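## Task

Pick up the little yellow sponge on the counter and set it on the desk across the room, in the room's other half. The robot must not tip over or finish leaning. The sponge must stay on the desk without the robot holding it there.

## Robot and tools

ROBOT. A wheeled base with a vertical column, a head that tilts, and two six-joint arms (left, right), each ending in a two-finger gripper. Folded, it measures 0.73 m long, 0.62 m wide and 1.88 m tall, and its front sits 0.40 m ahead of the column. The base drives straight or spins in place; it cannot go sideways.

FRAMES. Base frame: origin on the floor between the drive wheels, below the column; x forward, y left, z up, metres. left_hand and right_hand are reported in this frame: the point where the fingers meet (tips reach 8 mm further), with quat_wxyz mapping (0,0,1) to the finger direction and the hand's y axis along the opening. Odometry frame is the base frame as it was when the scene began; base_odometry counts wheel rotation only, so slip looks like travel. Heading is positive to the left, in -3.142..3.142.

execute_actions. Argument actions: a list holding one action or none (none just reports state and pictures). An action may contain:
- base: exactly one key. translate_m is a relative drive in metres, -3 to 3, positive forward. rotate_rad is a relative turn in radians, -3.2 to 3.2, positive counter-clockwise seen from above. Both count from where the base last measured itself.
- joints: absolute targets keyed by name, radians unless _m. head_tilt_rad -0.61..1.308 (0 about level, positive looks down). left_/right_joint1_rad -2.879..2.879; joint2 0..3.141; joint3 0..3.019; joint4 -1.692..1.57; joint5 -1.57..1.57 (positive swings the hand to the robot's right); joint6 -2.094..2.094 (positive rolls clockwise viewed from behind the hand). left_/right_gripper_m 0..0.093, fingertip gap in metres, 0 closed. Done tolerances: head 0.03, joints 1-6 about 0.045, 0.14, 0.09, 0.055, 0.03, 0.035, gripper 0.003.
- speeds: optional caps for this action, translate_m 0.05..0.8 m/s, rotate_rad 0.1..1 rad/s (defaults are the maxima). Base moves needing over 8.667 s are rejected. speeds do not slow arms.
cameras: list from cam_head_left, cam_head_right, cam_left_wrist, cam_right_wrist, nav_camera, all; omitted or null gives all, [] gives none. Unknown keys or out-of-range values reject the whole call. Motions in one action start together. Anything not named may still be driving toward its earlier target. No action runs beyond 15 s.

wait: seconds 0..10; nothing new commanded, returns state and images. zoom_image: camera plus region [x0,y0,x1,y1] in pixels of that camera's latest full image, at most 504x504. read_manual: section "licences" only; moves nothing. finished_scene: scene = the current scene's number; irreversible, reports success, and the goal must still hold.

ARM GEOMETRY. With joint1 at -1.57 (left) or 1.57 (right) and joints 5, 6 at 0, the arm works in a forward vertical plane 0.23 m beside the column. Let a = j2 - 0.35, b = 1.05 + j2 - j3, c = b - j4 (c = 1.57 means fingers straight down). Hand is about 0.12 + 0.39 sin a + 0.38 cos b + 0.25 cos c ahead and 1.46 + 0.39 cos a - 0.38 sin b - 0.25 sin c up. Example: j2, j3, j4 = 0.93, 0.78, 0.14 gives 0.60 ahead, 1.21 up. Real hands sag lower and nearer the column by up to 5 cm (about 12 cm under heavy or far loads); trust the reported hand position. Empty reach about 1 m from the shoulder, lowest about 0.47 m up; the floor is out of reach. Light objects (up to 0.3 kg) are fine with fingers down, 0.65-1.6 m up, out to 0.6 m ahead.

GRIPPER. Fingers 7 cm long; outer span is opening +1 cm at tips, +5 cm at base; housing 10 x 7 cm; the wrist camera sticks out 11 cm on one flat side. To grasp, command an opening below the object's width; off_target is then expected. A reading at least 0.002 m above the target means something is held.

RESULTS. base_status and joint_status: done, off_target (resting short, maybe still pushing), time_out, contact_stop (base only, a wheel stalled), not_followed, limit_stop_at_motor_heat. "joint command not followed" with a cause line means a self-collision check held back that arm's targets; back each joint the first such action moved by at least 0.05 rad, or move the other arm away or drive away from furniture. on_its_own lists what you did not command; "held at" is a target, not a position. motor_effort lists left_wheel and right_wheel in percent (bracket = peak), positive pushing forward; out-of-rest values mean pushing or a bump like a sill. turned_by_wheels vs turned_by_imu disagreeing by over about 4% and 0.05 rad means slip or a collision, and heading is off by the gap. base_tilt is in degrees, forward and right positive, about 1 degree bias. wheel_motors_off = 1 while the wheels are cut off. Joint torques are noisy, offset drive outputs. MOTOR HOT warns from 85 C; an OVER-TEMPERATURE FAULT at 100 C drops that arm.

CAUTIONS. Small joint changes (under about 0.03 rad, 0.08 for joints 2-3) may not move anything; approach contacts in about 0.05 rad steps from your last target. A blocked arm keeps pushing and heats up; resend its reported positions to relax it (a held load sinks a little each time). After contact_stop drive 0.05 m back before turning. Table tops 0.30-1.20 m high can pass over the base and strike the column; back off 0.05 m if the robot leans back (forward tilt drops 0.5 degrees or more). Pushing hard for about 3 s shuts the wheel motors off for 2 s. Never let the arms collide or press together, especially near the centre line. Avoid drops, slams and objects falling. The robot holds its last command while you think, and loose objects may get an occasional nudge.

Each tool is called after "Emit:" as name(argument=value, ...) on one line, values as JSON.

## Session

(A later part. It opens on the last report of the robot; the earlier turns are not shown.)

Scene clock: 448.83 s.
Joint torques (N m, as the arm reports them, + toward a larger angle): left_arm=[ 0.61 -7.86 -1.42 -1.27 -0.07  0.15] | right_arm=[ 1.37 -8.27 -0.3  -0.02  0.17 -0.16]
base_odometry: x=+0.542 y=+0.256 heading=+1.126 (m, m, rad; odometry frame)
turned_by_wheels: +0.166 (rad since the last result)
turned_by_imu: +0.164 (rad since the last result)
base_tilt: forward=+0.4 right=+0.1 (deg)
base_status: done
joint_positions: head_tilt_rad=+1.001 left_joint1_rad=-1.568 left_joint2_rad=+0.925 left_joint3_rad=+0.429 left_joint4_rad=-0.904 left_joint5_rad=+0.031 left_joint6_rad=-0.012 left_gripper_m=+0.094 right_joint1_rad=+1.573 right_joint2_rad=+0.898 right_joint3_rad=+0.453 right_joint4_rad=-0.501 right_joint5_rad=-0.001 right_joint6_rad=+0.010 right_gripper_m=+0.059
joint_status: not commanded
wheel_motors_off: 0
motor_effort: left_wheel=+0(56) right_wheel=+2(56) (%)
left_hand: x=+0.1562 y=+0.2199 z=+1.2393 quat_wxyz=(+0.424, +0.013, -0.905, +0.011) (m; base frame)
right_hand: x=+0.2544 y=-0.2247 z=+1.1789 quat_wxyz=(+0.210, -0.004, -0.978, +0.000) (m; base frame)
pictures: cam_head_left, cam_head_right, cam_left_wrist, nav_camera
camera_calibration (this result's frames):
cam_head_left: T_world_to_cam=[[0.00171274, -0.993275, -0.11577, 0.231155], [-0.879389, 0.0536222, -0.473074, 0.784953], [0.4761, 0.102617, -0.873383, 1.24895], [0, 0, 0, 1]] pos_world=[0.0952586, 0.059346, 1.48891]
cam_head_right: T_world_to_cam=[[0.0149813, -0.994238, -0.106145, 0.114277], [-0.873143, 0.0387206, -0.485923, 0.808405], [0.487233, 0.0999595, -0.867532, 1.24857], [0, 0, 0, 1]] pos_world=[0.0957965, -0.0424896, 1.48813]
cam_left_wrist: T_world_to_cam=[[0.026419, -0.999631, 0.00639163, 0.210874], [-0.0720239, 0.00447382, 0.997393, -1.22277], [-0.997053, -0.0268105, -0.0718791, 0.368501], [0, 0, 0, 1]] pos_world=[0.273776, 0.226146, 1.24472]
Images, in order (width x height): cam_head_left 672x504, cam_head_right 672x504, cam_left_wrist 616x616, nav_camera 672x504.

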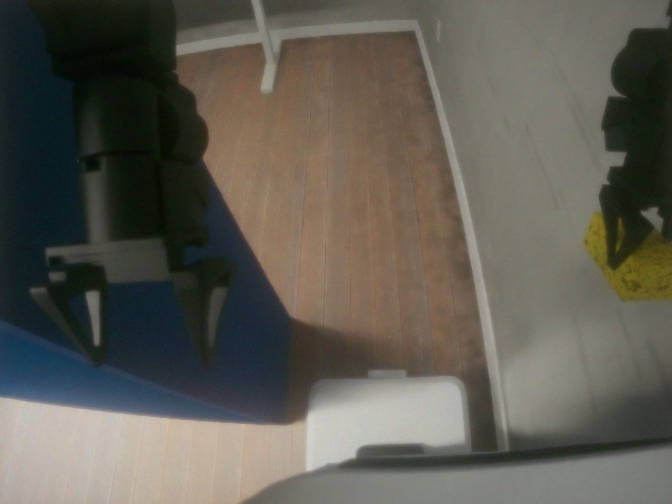

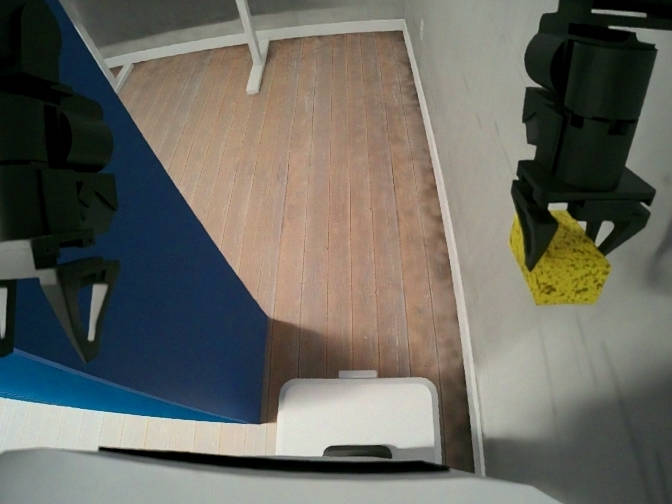

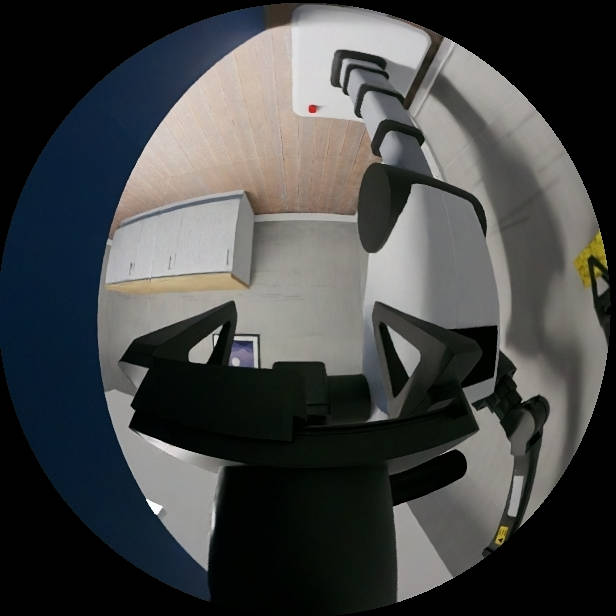

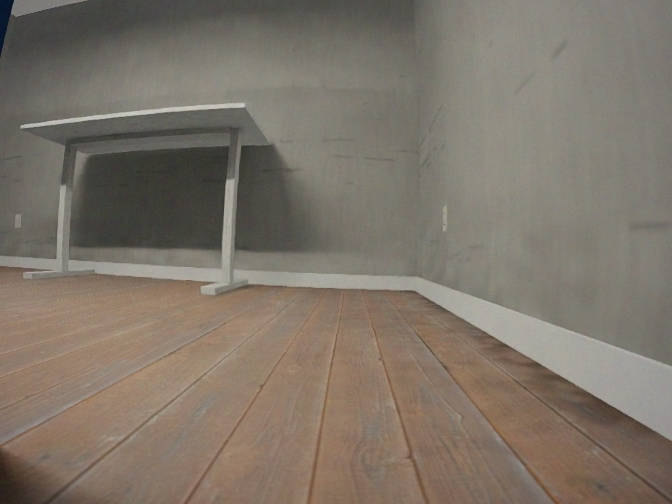

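Emit:
execute_actions(actions=[{"base": {"translate_m": 0.75}, "joints": {"head_tilt_rad": 0.5}, "speeds": {"translate_m": 0.5}}], cameras=["cam_left_wrist", "cam_head_right"])

Emit:
execute_actions(actions=[{"base": {"rotate_rad": 0.5}, "speeds": {"rotate_rad": 0.6}}], cameras=["cam_head_left", "cam_head_right", "nav_camera", "cam_left_wrist"])

Scene clock: 457.13 s.
Joint torques (N m, as the arm reports them, + toward a larger angle): left_arm=[ 0.21 -7.7  -1.22 -1.28 -0.07  0.12] | right_arm=[ 1.32 -8.12 -0.29 -0.02  0.17 -0.17]
base_odometry: x=+0.865 y=+0.933 heading=+1.126 (m, m, rad; odometry frame)
turned_by_wheels: +0.000 (rad since the last result)
turned_by_imu: +0.001 (rad since the last result)
base_tilt: forward=+0.3 right=+0.0 (deg)
base_status: done
joint_positions: head_tilt_rad=+0.518 left_joint1_rad=-1.568 left_joint2_rad=+0.925 left_joint3_rad=+0.427 left_joint4_rad=-0.904 left_joint5_rad=+0.031 left_joint6_rad=-0.012 left_gripper_m=+0.094 right_joint1_rad=+1.573 right_joint2_rad=+0.898 right_joint3_rad=+0.451 right_joint4_rad=-0.501 right_joint5_rad=-0.001 right_joint6_rad=+0.010 right_gripper_m=+0.059
joint_status: all done
wheel_motors_off: 0
motor_effort: left_wheel=+0(62) right_wheel=-1(52) (%)
left_hand: x=+0.1551 y=+0.2199 z=+1.2397 quat_wxyz=(+0.425, +0.013, -0.905, +0.011) (m; base frame)
right_hand: x=+0.2535 y=-0.2247 z=+1.1791 quat_wxyz=(+0.211, -0.004, -0.978, +0.000) (m; base frame)
pictures: cam_head_right, cam_left_wrist
camera_calibration (this result's frames):
cam_head_right: T_world_to_cam=[[0.0625862, -0.994238, -0.0870296, 0.0824593], [-0.547379, 0.0387206, -0.835989, 1.33122], [0.834542, 0.0999595, -0.541801, 0.729578], [0, 0, 0, 1]] pos_world=[0.114656, -0.0424896, 1.51535]
cam_left_wrist: T_world_to_cam=[[0.0264355, -0.99963, 0.00634373, 0.210956], [-0.0701214, 0.00447601, 0.997528, -1.22373], [-0.997188, -0.026815, -0.0699772, 0.365048], [0, 0, 0, 1]] pos_world=[0.272635, 0.226144, 1.24492]
Images, in order (width x height): cam_head_right 672x504, cam_left_wrist 616x616.

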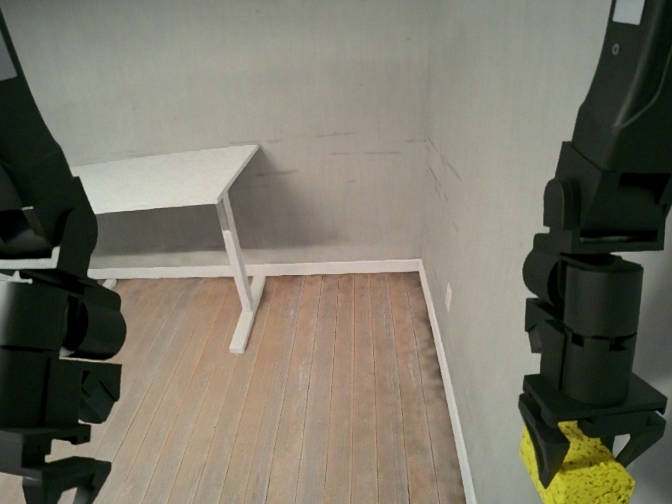

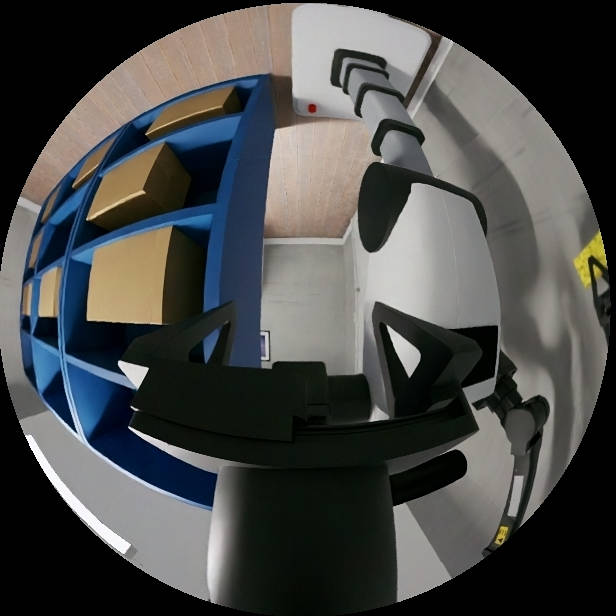

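Scene clock: 459.17 s.
Joint torques (N m, as the arm reports them, + toward a larger angle): left_arm=[ 0.41 -7.63 -1.06 -1.26 -0.09  0.15] | right_arm=[ 1.33 -8.15 -0.19 -0.01  0.17 -0.17]
base_odometry: x=+0.865 y=+0.933 heading=+1.625 (m, m, rad; odometry frame)
turned_by_wheels: +0.499 (rad since the last result)
turned_by_imu: +0.495 (rad since the last result)
base_tilt: forward=+0.3 right=-0.1 (deg)
base_status: done
joint_positions: head_tilt_rad=+0.518 left_joint1_rad=-1.568 left_joint2_rad=+0.925 left_joint3_rad=+0.427 left_joint4_rad=-0.904 left_joint5_rad=+0.031 left_joint6_rad=-0.012 left_gripper_m=+0.094 right_joint1_rad=+1.573 right_joint2_rad=+0.898 right_joint3_rad=+0.451 right_joint4_rad=-0.501 right_joint5_rad=-0.001 right_joint6_rad=+0.010 right_gripper_m=+0.059
joint_status: not commanded
wheel_motors_off: 0
motor_effort: left_wheel=-6(57) right_wheel=+8(55) (%)
left_hand: x=+0.1551 y=+0.2199 z=+1.2397 quat_wxyz=(+0.425, +0.013, -0.905, +0.011) (m; base frame)
right_hand: x=+0.2535 y=-0.2247 z=+1.1791 quat_wxyz=(+0.211, -0.004, -0.978, +0.000) (m; base frame)
pictures: cam_head_left, cam_head_right, cam_left_wrist, nav_camera
camera_calibration (this result's frames):
cam_head_left: T_world_to_cam=[[0.0553092, -0.993275, -0.101718, 0.206835], [-0.55888, 0.0536222, -0.827513, 1.31476], [0.827402, 0.102617, -0.552155, 0.736693], [0, 0, 0, 1]] pos_world=[0.113814, 0.059346, 1.51579]
cam_head_right: T_world_to_cam=[[0.0625862, -0.994238, -0.0870296, 0.0824593], [-0.547379, 0.0387206, -0.835989, 1.33122], [0.834542, 0.0999595, -0.541801, 0.729578], [0, 0, 0, 1]] pos_world=[0.114656, -0.0424896, 1.51535]
cam_left_wrist: T_world_to_cam=[[0.0264355, -0.99963, 0.00634373, 0.210956], [-0.0701214, 0.00447601, 0.997528, -1.22373], [-0.997188, -0.026815, -0.0699772, 0.365048], [0, 0, 0, 1]] pos_world=[0.272635, 0.226144, 1.24492]
Images, in order (width x height): cam_head_left 672x504, cam_head_right 672x504, cam_left_wrist 616x616, nav_camera 672x504.

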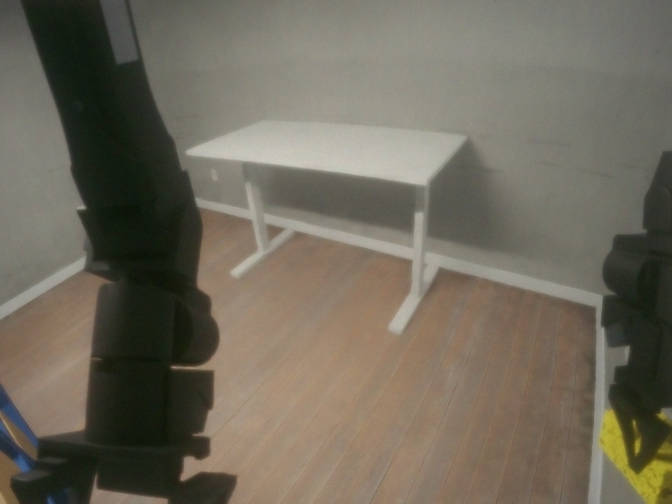

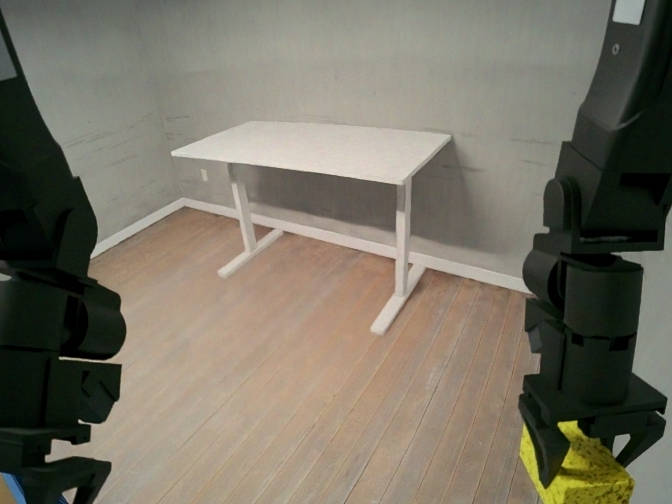

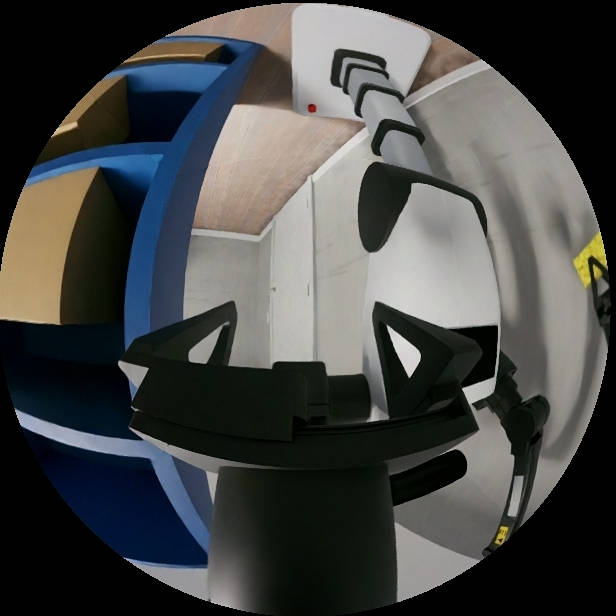

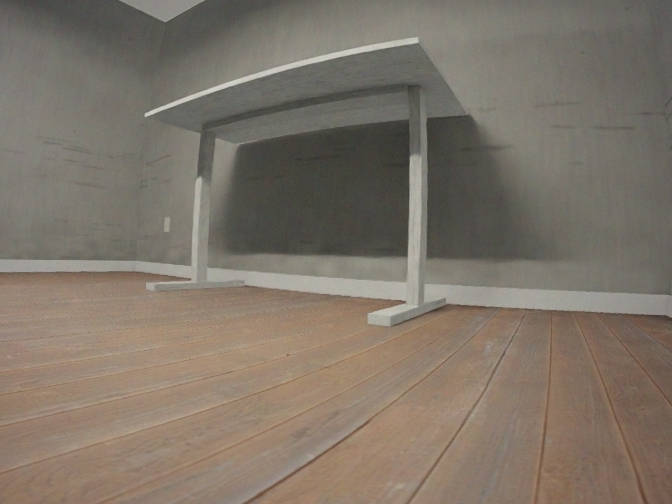

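Emit:
execute_actions(actions=[{"base": {"translate_m": 0.3}}], cameras=[])

Emit:
execute_actions(actions=[{"base": {"rotate_rad": 0.3}, "joints": {"right_joint1_rad": 1.57, "right_joint2_rad": 1.4, "right_joint3_rad": 1.58, "right_joint4_rad": -0.68, "right_joint5_rad": 0, "right_joint6_rad": 0.0}}], cameras=["cam_head_right", "nav_camera"])

Emit:
execute_actions(actions=[{"base": {"translate_m": 1.1}, "joints": {"head_tilt_rad": 0.8}}])

Scene clock: 499.57 s.
Joint torques (N m, as the arm reports them, + toward a larger angle): left_arm=[ 0.45 -7.49 -1.33 -1.27 -0.08  0.17] | right_arm=[ 1.3  -8.21 -0.42 -0.01  0.17 -0.16]
base_odometry: x=+0.849 y=+1.232 heading=+1.626 (m, m, rad; odometry frame)
turned_by_wheels: +0.001 (rad since the last result)
turned_by_imu: +0.002 (rad since the last result)
base_tilt: forward=+0.4 right=-0.1 (deg)
base_status: done
joint_positions: head_tilt_rad=+0.518 left_joint1_rad=-1.568 left_joint2_rad=+0.925 left_joint3_rad=+0.429 left_joint4_rad=-0.904 left_joint5_rad=+0.031 left_joint6_rad=-0.012 left_gripper_m=+0.094 right_joint1_rad=+1.573 right_joint2_rad=+0.898 right_joint3_rad=+0.453 right_joint4_rad=-0.501 right_joint5_rad=-0.001 right_joint6_rad=+0.010 right_gripper_m=+0.059
joint_status: not commanded
wheel_motors_off: 0
motor_effort: left_wheel=+2(58) right_wheel=+0(70) (%)
left_hand: x=+0.1562 y=+0.2199 z=+1.2393 quat_wxyz=(+0.424, +0.013, -0.905, +0.011) (m; base frame)
right_hand: x=+0.2549 y=-0.2247 z=+1.1789 quat_wxyz=(+0.210, -0.004, -0.978, +0.000) (m; base frame)
pictures: none
No camera images: the call's "cameras" was empty. Leave "cameras" out to get every camera's image.

Scene clock: 501.33 s.
Joint torques (N m, as the arm reports them, + toward a larger angle): left_arm=[ 0.67 -7.63 -1.39 -1.25 -0.09  0.15] | right_arm=[  1.52 -22.31   6.34   0.48   0.17  -0.17]
base_odometry: x=+0.849 y=+1.233 heading=+1.924 (m, m, rad; odometry frame)
turned_by_wheels: +0.298 (rad since the last result)
turned_by_imu: +0.295 (rad since the last result)
base_tilt: forward=+0.4 right=-0.1 (deg)
base_status: done
joint_positions: head_tilt_rad=+0.518 left_joint1_rad=-1.568 left_joint2_rad=+0.925 left_joint3_rad=+0.429 left_joint4_rad=-0.904 left_joint5_rad=+0.031 left_joint6_rad=-0.012 left_gripper_m=+0.094 right_joint1_rad=+1.572 right_joint2_rad=+1.402 right_joint3_rad=+1.569 right_joint4_rad=-0.673 right_joint5_rad=-0.001 right_joint6_rad=+0.010 right_gripper_m=+0.059
joint_status: all done
wheel_motors_off: 0
motor_effort: left_wheel=-5(59) right_wheel=+6(55) (%)
left_hand: x=+0.1562 y=+0.2199 z=+1.2393 quat_wxyz=(+0.424, +0.013, -0.905, +0.011) (m; base frame)
right_hand: x=+0.7062 y=-0.2246 z=+1.1051 quat_wxyz=(-0.009, -0.005, -1.000, -0.001) (m; base frame)
pictures: cam_head_right, nav_camera
camera_calibration (this result's frames):
cam_head_right: T_world_to_cam=[[0.0626064, -0.994238, -0.087015, 0.0824358], [-0.547184, 0.0387206, -0.836116, 1.3314], [0.834668, 0.0999595, -0.541607, 0.729272], [0, 0, 0, 1]] pos_world=[0.114661, -0.0424896, 1.51536]
Images, in order (width x height): cam_head_right 672x504, nav_camera 672x504.

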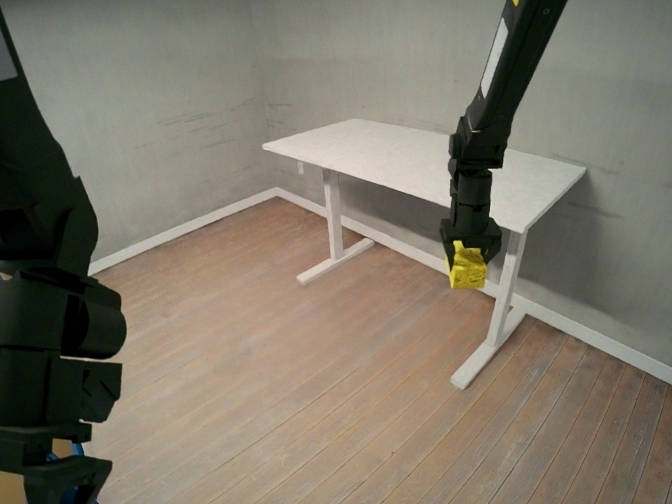

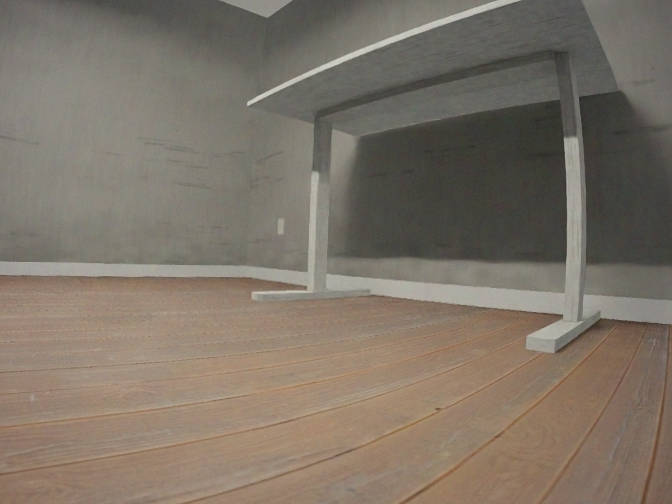

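Scene clock: 504.70 s.
Joint torques (N m, as the arm reports them, + toward a larger angle): left_arm=[ 0.78 -7.36 -1.22 -1.31 -0.09  0.17] | right_arm=[  1.31 -22.44   6.3    0.44   0.17  -0.17]
base_odometry: x=+0.468 y=+2.265 heading=+1.924 (m, m, rad; odometry frame)
turned_by_wheels: +0.000 (rad since the last result)
turned_by_imu: +0.000 (rad since the last result)
base_tilt: forward=+0.5 right=+0.1 (deg)
base_status: done
joint_positions: head_tilt_rad=+0.803 left_joint1_rad=-1.568 left_joint2_rad=+0.925 left_joint3_rad=+0.428 left_joint4_rad=-0.904 left_joint5_rad=+0.031 left_joint6_rad=-0.012 left_gripper_m=+0.094 right_joint1_rad=+1.572 right_joint2_rad=+1.402 right_joint3_rad=+1.569 right_joint4_rad=-0.673 right_joint5_rad=-0.001 right_joint6_rad=+0.010 right_gripper_m=+0.059
joint_status: all done
wheel_motors_off: 0
motor_effort: left_wheel=+0(63) right_wheel=+2(62) (%)
left_hand: x=+0.1556 y=+0.2199 z=+1.2395 quat_wxyz=(+0.425, +0.013, -0.905, +0.011) (m; base frame)
right_hand: x=+0.7061 y=-0.2246 z=+1.1051 quat_wxyz=(-0.008, -0.005, -1.000, -0.001) (m; base frame)
pictures: cam_head_left, cam_head_right, cam_left_wrist, cam_right_wrist, nav_camera
camera_calibration (this result's frames):
cam_head_left: T_world_to_cam=[[0.0244994, -0.993275, -0.113161, 0.225998], [-0.768884, 0.0536222, -0.637135, 1.03208], [0.638918, 0.102617, -0.7624, 1.06989], [0, 0, 0, 1]] pos_world=[0.104441, 0.059346, 1.49884]
cam_head_right: T_world_to_cam=[[0.0356104, -0.994238, -0.101109, 0.105491], [-0.760228, 0.0387206, -0.648501, 1.05313], [0.64868, 0.0999595, -0.754469, 1.06638], [0, 0, 0, 1]] pos_world=[0.105123, -0.0424896, 1.49817]
cam_left_wrist: T_world_to_cam=[[0.0264289, -0.99963, 0.00636289, 0.210922], [-0.0708824, 0.00447513, 0.997475, -1.22329], [-0.997134, -0.0268132, -0.070738, 0.3665], [0, 0, 0, 1]] pos_world=[0.273165, 0.226145, 1.24479]
cam_right_wrist: T_world_to_cam=[[-0.0090256, -0.99993, 0.0076176, -0.224292], [-0.821642, 0.0117578, 0.569883, -0.0456962], [-0.569933, -0.0011154, -0.82169, 1.43385], [0, 0, 0, 1]] pos_world=[0.777631, -0.22214, 1.20593]
Images, in order (width x height): cam_head_left 672x504, cam_head_right 672x504, cam_left_wrist 616x616, cam_right_wrist 616x616, nav_camera 672x504.

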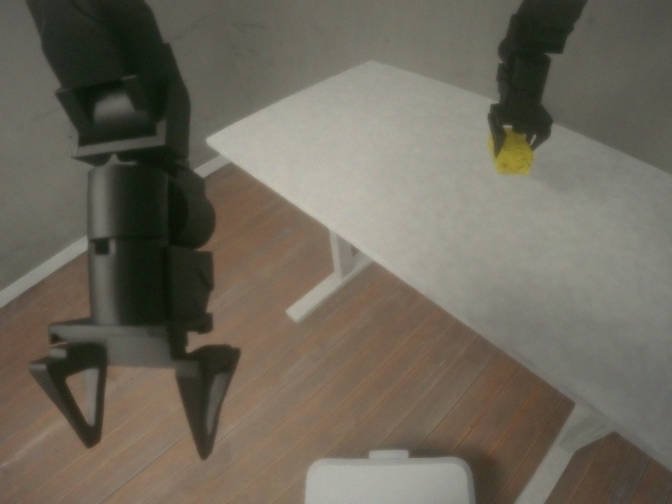

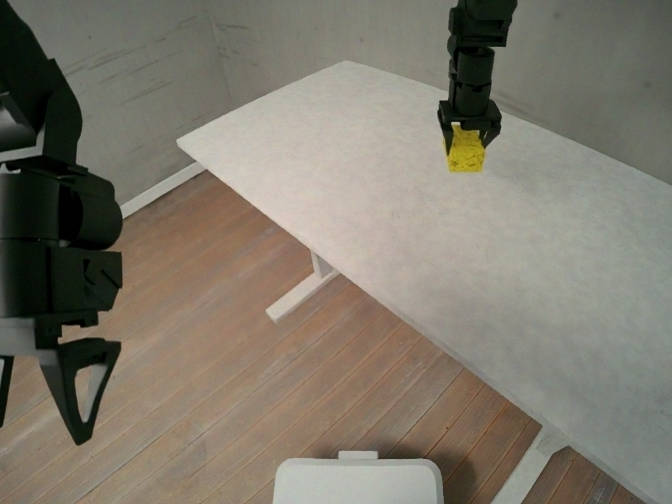

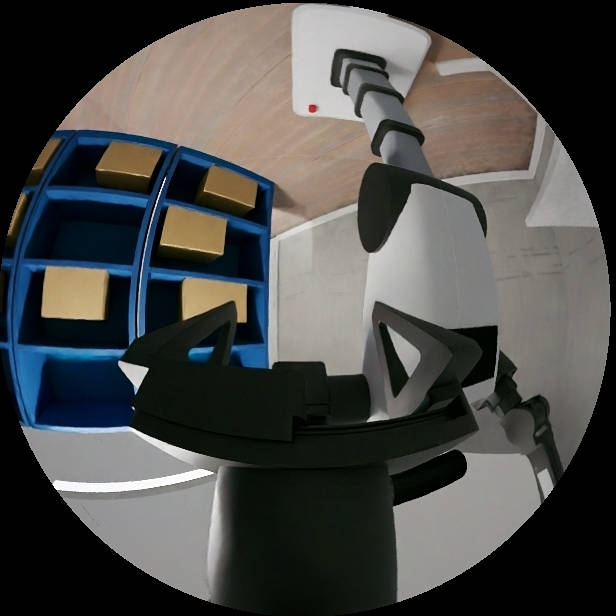

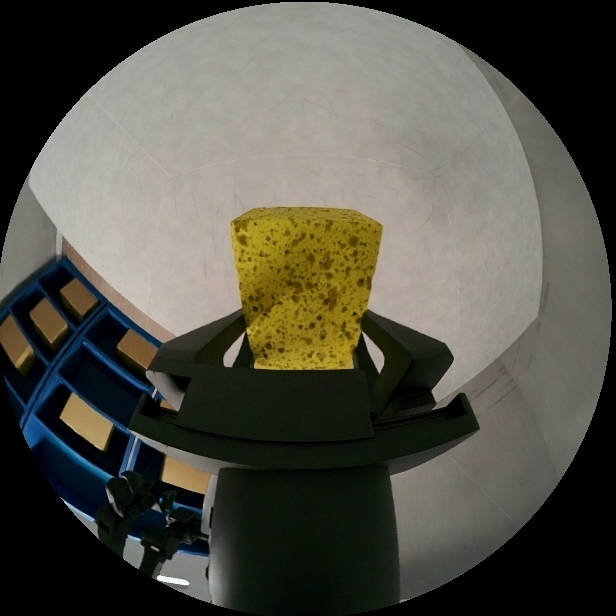

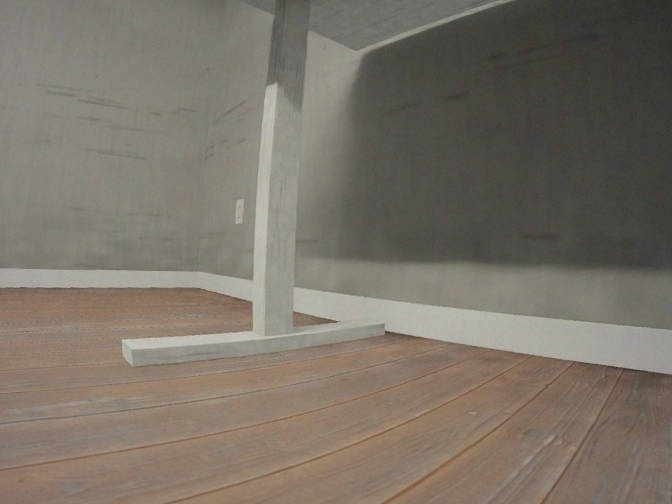

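Emit:
execute_actions(actions=[{"joints": {"right_joint1_rad": 1.57, "right_joint2_rad": 1.55, "right_joint3_rad": 1.56, "right_joint4_rad": -0.52, "right_joint5_rad": 0, "right_joint6_rad": 0.0}}], cameras=["cam_head_left", "cam_head_right", "cam_right_wrist"])

Scene clock: 525.37 s.
Joint torques (N m, as the arm reports them, + toward a larger angle): left_arm=[ 0.56 -7.39 -1.27 -1.18 -0.07  0.17] | right_arm=[  1.28 -22.93   5.25   1.11   0.18  -0.16]
base_odometry: x=+0.468 y=+2.265 heading=+1.924 (m, m, rad; odometry frame)
turned_by_wheels: +0.000 (rad since the last result)
turned_by_imu: +0.001 (rad since the last result)
base_tilt: forward=+0.3 right=-0.1 (deg)
base_status: not commanded
joint_positions: head_tilt_rad=+0.803 left_joint1_rad=-1.568 left_joint2_rad=+0.925 left_joint3_rad=+0.428 left_joint4_rad=-0.904 left_joint5_rad=+0.031 left_joint6_rad=-0.012 left_gripper_m=+0.094 right_joint1_rad=+1.572 right_joint2_rad=+1.563 right_joint3_rad=+1.546 right_joint4_rad=-0.530 right_joint5_rad=-0.001 right_joint6_rad=+0.010 right_gripper_m=+0.059
joint_status: all done
wheel_motors_off: 0
motor_effort: left_wheel=+0(0) right_wheel=+1(0) (%)
left_hand: x=+0.1556 y=+0.2199 z=+1.2395 quat_wxyz=(+0.425, +0.013, -0.905, +0.011) (m; base frame)
right_hand: x=+0.6642 y=-0.2245 z=+1.0096 quat_wxyz=(+0.012, -0.005, -1.000, -0.001) (m; base frame)
pictures: cam_head_left, cam_head_right, cam_right_wrist
camera_calibration (this result's frames):
cam_head_left: T_world_to_cam=[[0.0244994, -0.993275, -0.113161, 0.225998], [-0.768884, 0.0536222, -0.637135, 1.03208], [0.638918, 0.102617, -0.7624, 1.06989], [0, 0, 0, 1]] pos_world=[0.104441, 0.059346, 1.49884]
cam_head_right: T_world_to_cam=[[0.0356104, -0.994238, -0.101109, 0.105491], [-0.760228, 0.0387206, -0.648502, 1.05313], [0.64868, 0.0999595, -0.754469, 1.06638], [0, 0, 0, 1]] pos_world=[0.105123, -0.0424896, 1.49817]
cam_right_wrist: T_world_to_cam=[[-0.00866595, -0.99993, 0.00800228, -0.224498], [-0.797703, 0.0117385, 0.602937, -0.0749432], [-0.602989, -0.00115842, -0.797749, 1.32929], [0, 0, 0, 1]] pos_world=[0.739816, -0.222063, 1.10742]
Images, in order (width x height): cam_head_left 672x504, cam_head_right 672x504, cam_right_wrist 616x616.

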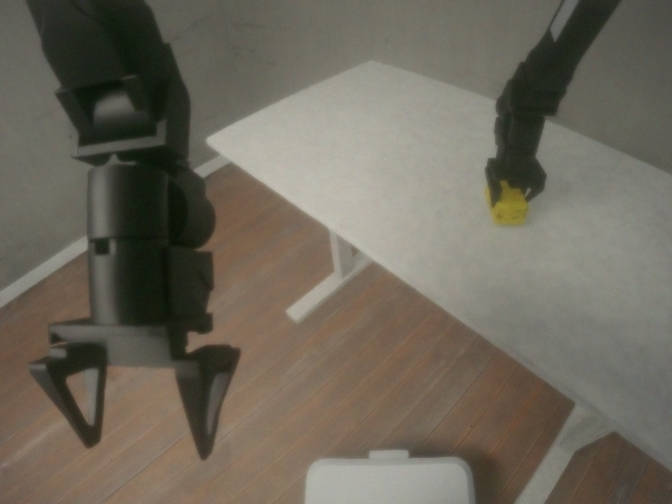

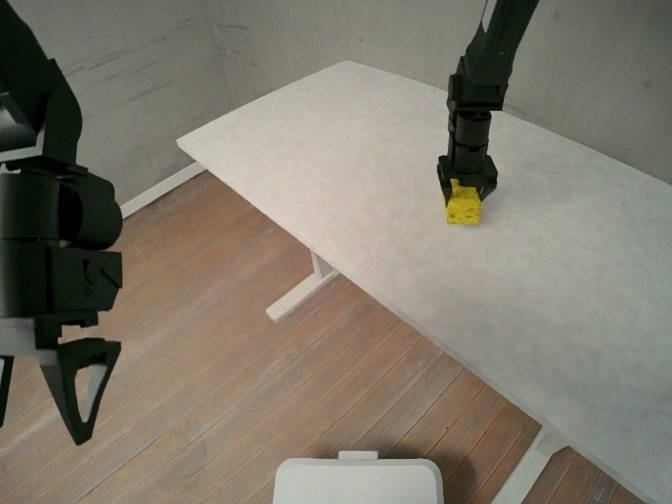

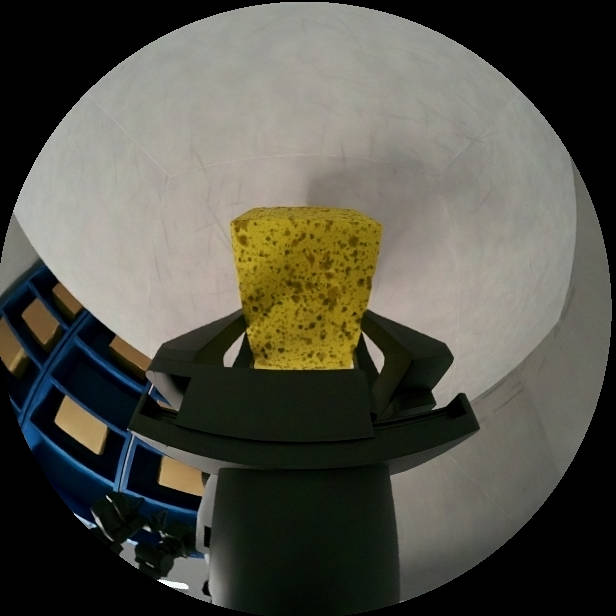

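Emit:
execute_actions(actions=[{"joints": {"right_joint1_rad": 1.57, "right_joint2_rad": 1.63, "right_joint3_rad": 1.61, "right_joint4_rad": -0.49, "right_joint5_rad": 0, "right_joint6_rad": 0.0}}], cameras=["cam_head_right", "cam_right_wrist"])

Scene clock: 538.50 s.
Joint torques (N m, as the arm reports them, + toward a larger angle): left_arm=[ 0.4  -7.59 -1.25 -1.24 -0.08  0.13] | right_arm=[  1.21 -19.99   5.19   1.08   0.17  -0.17]
base_odometry: x=+0.468 y=+2.265 heading=+1.924 (m, m, rad; odometry frame)
turned_by_wheels: +0.000 (rad since the last result)
turned_by_imu: +0.001 (rad since the last result)
base_tilt: forward=+0.4 right=+0.0 (deg)
base_status: not commanded
joint_positions: head_tilt_rad=+0.803 left_joint1_rad=-1.568 left_joint2_rad=+0.925 left_joint3_rad=+0.428 left_joint4_rad=-0.904 left_joint5_rad=+0.031 left_joint6_rad=-0.012 left_gripper_m=+0.094 right_joint1_rad=+1.572 right_joint2_rad=+1.611 right_joint3_rad=+1.597 right_joint4_rad=-0.499 right_joint5_rad=-0.001 right_joint6_rad=+0.010 right_gripper_m=+0.059
joint_status: all done
wheel_motors_off: 0
motor_effort: left_wheel=+0(1) right_wheel=+0(1) (%)
left_hand: x=+0.1556 y=+0.2199 z=+1.2395 quat_wxyz=(+0.425, +0.013, -0.905, +0.011) (m; base frame)
right_hand: x=+0.6799 y=-0.2245 z=+0.9928 quat_wxyz=(-0.006, -0.005, -1.000, -0.001) (m; base frame)
pictures: cam_head_right, cam_right_wrist
camera_calibration (this result's frames):
cam_head_right: T_world_to_cam=[[0.0356104, -0.994238, -0.101109, 0.105491], [-0.760228, 0.0387206, -0.648501, 1.05313], [0.64868, 0.0999595, -0.754469, 1.06638], [0, 0, 0, 1]] pos_world=[0.105123, -0.0424896, 1.49817]
cam_right_wrist: T_world_to_cam=[[-0.00897613, -0.99993, 0.00767241, -0.223664], [-0.818367, 0.011755, 0.574575, -0.0100829], [-0.574626, -0.00112138, -0.818416, 1.32661], [0, 0, 0, 1]] pos_world=[0.752046, -0.222042, 1.09323]
Images, in order (width x height): cam_head_right 672x504, cam_right_wrist 616x616.

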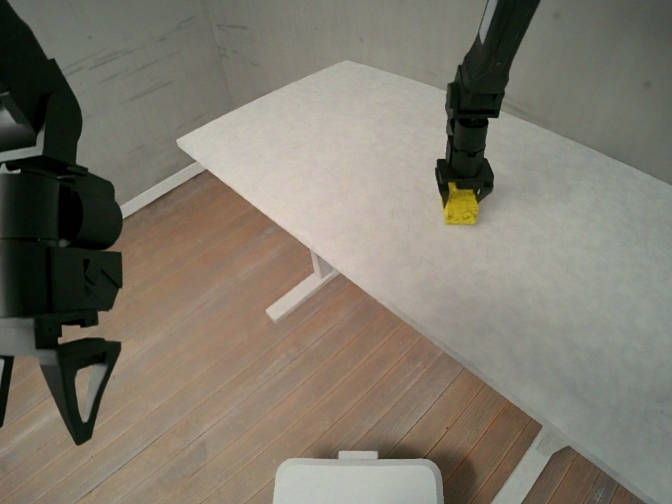

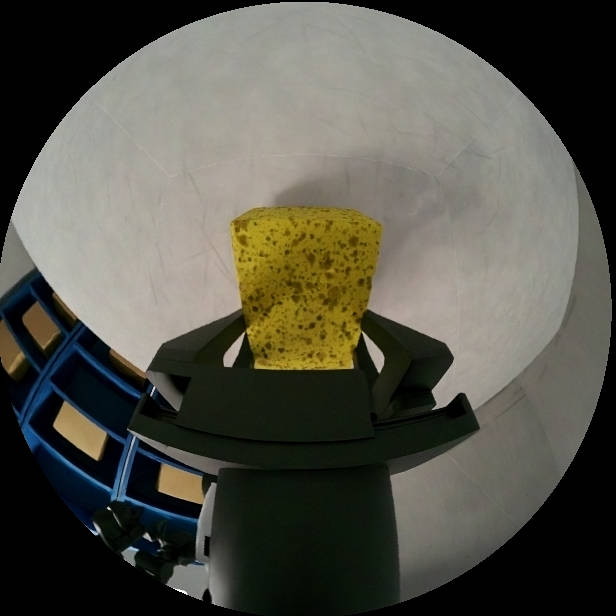

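Emit:
execute_actions(actions=[{"joints": {"right_joint1_rad": 1.57, "right_joint2_rad": 1.655, "right_joint3_rad": 1.625, "right_joint4_rad": -0.49, "right_joint5_rad": 0, "right_joint6_rad": 0.0}}], cameras=["cam_head_right", "cam_right_wrist"])

Scene clock: 544.23 s.
Joint torques (N m, as the arm reports them, + toward a larger angle): left_arm=[ 0.41 -7.65 -1.13 -1.41 -0.07  0.14] | right_arm=[  1.25 -19.87   5.62   1.12   0.17  -0.17]
base_odometry: x=+0.468 y=+2.265 heading=+1.924 (m, m, rad; odometry frame)
turned_by_wheels: +0.000 (rad since the last result)
turned_by_imu: +0.001 (rad since the last result)
base_tilt: forward=+0.3 right=-0.1 (deg)
base_status: not commanded
joint_positions: head_tilt_rad=+0.803 left_joint1_rad=-1.568 left_joint2_rad=+0.925 left_joint3_rad=+0.428 left_joint4_rad=-0.904 left_joint5_rad=+0.031 left_joint6_rad=-0.012 left_gripper_m=+0.094 right_joint1_rad=+1.572 right_joint2_rad=+1.631 right_joint3_rad=+1.605 right_joint4_rad=-0.499 right_joint5_rad=-0.001 right_joint6_rad=+0.010 right_gripper_m=+0.059
joint_status: all done
wheel_motors_off: 0
motor_effort: left_wheel=+0(1) right_wheel=+0(1) (%)
left_hand: x=+0.1556 y=+0.2199 z=+1.2395 quat_wxyz=(+0.425, +0.013, -0.905, +0.011) (m; base frame)
right_hand: x=+0.6752 y=-0.2245 z=+0.9834 quat_wxyz=(+0.000, -0.005, -1.000, -0.001) (m; base frame)
pictures: cam_head_right, cam_right_wrist
camera_calibration (this result's frames):
cam_head_right: T_world_to_cam=[[0.0356104, -0.994238, -0.101109, 0.105491], [-0.760228, 0.0387206, -0.648501, 1.05313], [0.64868, 0.0999595, -0.754469, 1.06638], [0, 0, 0, 1]] pos_world=[0.105123, -0.0424896, 1.49817]
cam_right_wrist: T_world_to_cam=[[-0.00887291, -0.99993, 0.00778478, -0.223807], [-0.811515, 0.0117493, 0.584213, -0.0226444], [-0.584264, -0.0011338, -0.811563, 1.31603], [0, 0, 0, 1]] pos_world=[0.748548, -0.222034, 1.08301]
Images, in order (width x height): cam_head_right 672x504, cam_right_wrist 616x616.

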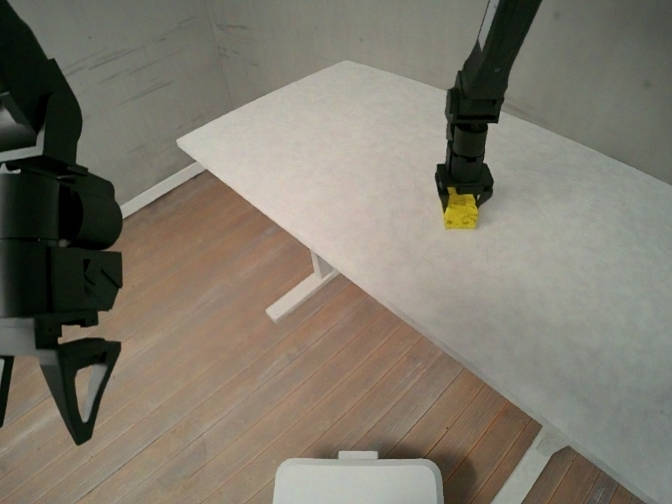

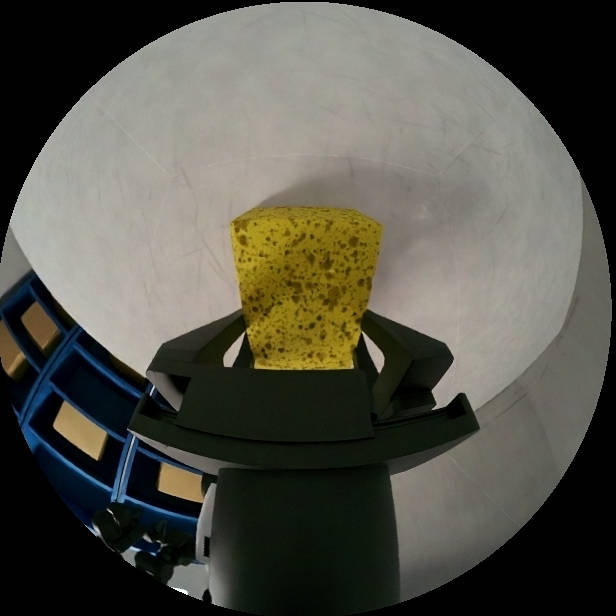

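Emit:
execute_actions(actions=[{"joints": {"right_gripper_m": 0.093}}], cameras=["cam_right_wrist"])

Emit:
execute_actions(actions=[{"joints": {"right_joint1_rad": 1.57, "right_joint2_rad": 1.4, "right_joint3_rad": 1.55, "right_joint4_rad": -0.66, "right_joint5_rad": 0, "right_joint6_rad": 0.0}}], cameras=["cam_head_right", "cam_right_wrist"])

Scene clock: 549.70 s.
Joint torques (N m, as the arm reports them, + toward a larger angle): left_arm=[ 0.33 -7.49 -1.35 -1.23 -0.11  0.16] | right_arm=[  1.26 -19.7    5.63   1.08   0.17  -0.17]
base_odometry: x=+0.468 y=+2.265 heading=+1.924 (m, m, rad; odometry frame)
turned_by_wheels: +0.000 (rad since the last result)
turned_by_imu: +0.001 (rad since the last result)
base_tilt: forward=+0.4 right=-0.1 (deg)
base_status: not commanded
joint_positions: head_tilt_rad=+0.803 left_joint1_rad=-1.568 left_joint2_rad=+0.925 left_joint3_rad=+0.428 left_joint4_rad=-0.904 left_joint5_rad=+0.031 left_joint6_rad=-0.012 left_gripper_m=+0.094 right_joint1_rad=+1.572 right_joint2_rad=+1.631 right_joint3_rad=+1.605 right_joint4_rad=-0.499 right_joint5_rad=-0.001 right_joint6_rad=+0.010 right_gripper_m=+0.093
joint_status: all done
wheel_motors_off: 0
motor_effort: left_wheel=+1(1) right_wheel=+0(0) (%)
left_hand: x=+0.1556 y=+0.2199 z=+1.2395 quat_wxyz=(+0.425, +0.013, -0.905, +0.011) (m; base frame)
right_hand: x=+0.6752 y=-0.2245 z=+0.9834 quat_wxyz=(+0.000, -0.005, -1.000, -0.001) (m; base frame)
pictures: cam_right_wrist
camera_calibration (this result's frames):
cam_right_wrist: T_world_to_cam=[[-0.00887291, -0.99993, 0.00778478, -0.223807], [-0.811515, 0.0117493, 0.584213, -0.0226444], [-0.584264, -0.0011338, -0.811563, 1.31603], [0, 0, 0, 1]] pos_world=[0.748548, -0.222034, 1.08301]
Images, in order (width x height): cam_right_wrist 616x616.

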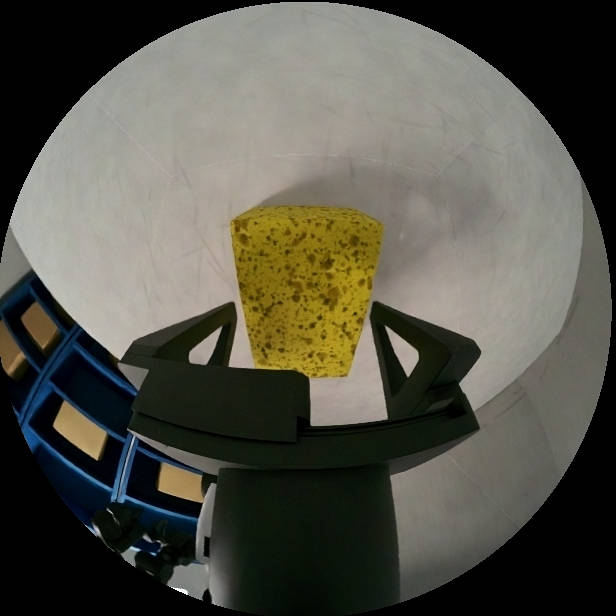

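Scene clock: 550.93 s.
Joint torques (N m, as the arm reports them, + toward a larger angle): left_arm=[ 0.46 -7.37 -1.36 -1.29 -0.05  0.13] | right_arm=[  1.22 -20.12   5.83   0.58   0.17  -0.17]
base_odometry: x=+0.468 y=+2.265 heading=+1.924 (m, m, rad; odometry frame)
turned_by_wheels: +0.000 (rad since the last result)
turned_by_imu: +0.000 (rad since the last result)
base_tilt: forward=+0.3 right=-0.1 (deg)
base_status: not commanded
joint_positions: head_tilt_rad=+0.803 left_joint1_rad=-1.568 left_joint2_rad=+0.925 left_joint3_rad=+0.428 left_joint4_rad=-0.904 left_joint5_rad=+0.031 left_joint6_rad=-0.012 left_gripper_m=+0.094 right_joint1_rad=+1.572 right_joint2_rad=+1.378 right_joint3_rad=+1.546 right_joint4_rad=-0.655 right_joint5_rad=-0.001 right_joint6_rad=+0.010 right_gripper_m=+0.093
joint_status: all done
wheel_motors_off: 0
motor_effort: left_wheel=+1(1) right_wheel=-1(1) (%)
left_hand: x=+0.1556 y=+0.2199 z=+1.2395 quat_wxyz=(+0.425, +0.013, -0.905, +0.011) (m; base frame)
right_hand: x=+0.7070 y=-0.2246 z=+1.1140 quat_wxyz=(-0.019, -0.005, -1.000, -0.001) (m; base frame)
pictures: cam_head_right, cam_right_wrist
camera_calibration (this result's frames):
cam_head_right: T_world_to_cam=[[0.0356104, -0.994238, -0.101109, 0.105491], [-0.760228, 0.0387206, -0.648501, 1.05313], [0.64868, 0.0999595, -0.754469, 1.06638], [0, 0, 0, 1]] pos_world=[0.105123, -0.0424896, 1.49817]
cam_right_wrist: T_world_to_cam=[[-0.00920107, -0.99993, 0.00741797, -0.224013], [-0.833206, 0.0117681, 0.552838, -0.0228492], [-0.552887, -0.00109399, -0.833256, 1.44257], [0, 0, 0, 1]] pos_world=[0.77648, -0.222151, 1.21633]
Images, in order (width x height): cam_head_right 672x504, cam_right_wrist 616x616.

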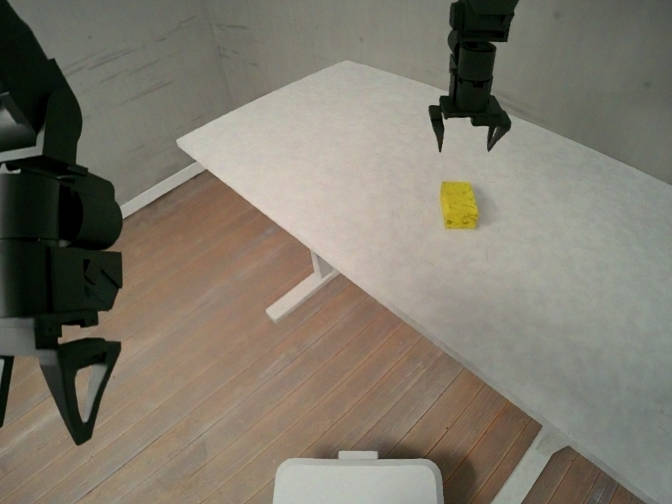

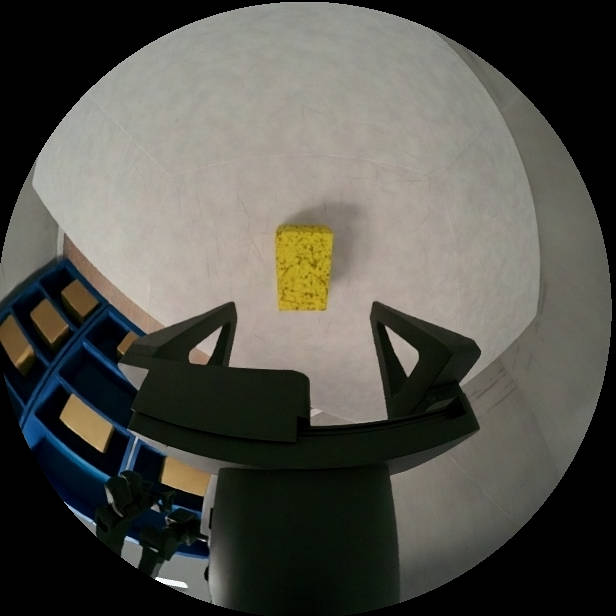

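The sponge rests on the desk and the hand is clear. Ending scene 1.

Emit:
finished_scene(scene=1)

The scene is finished: the task was done.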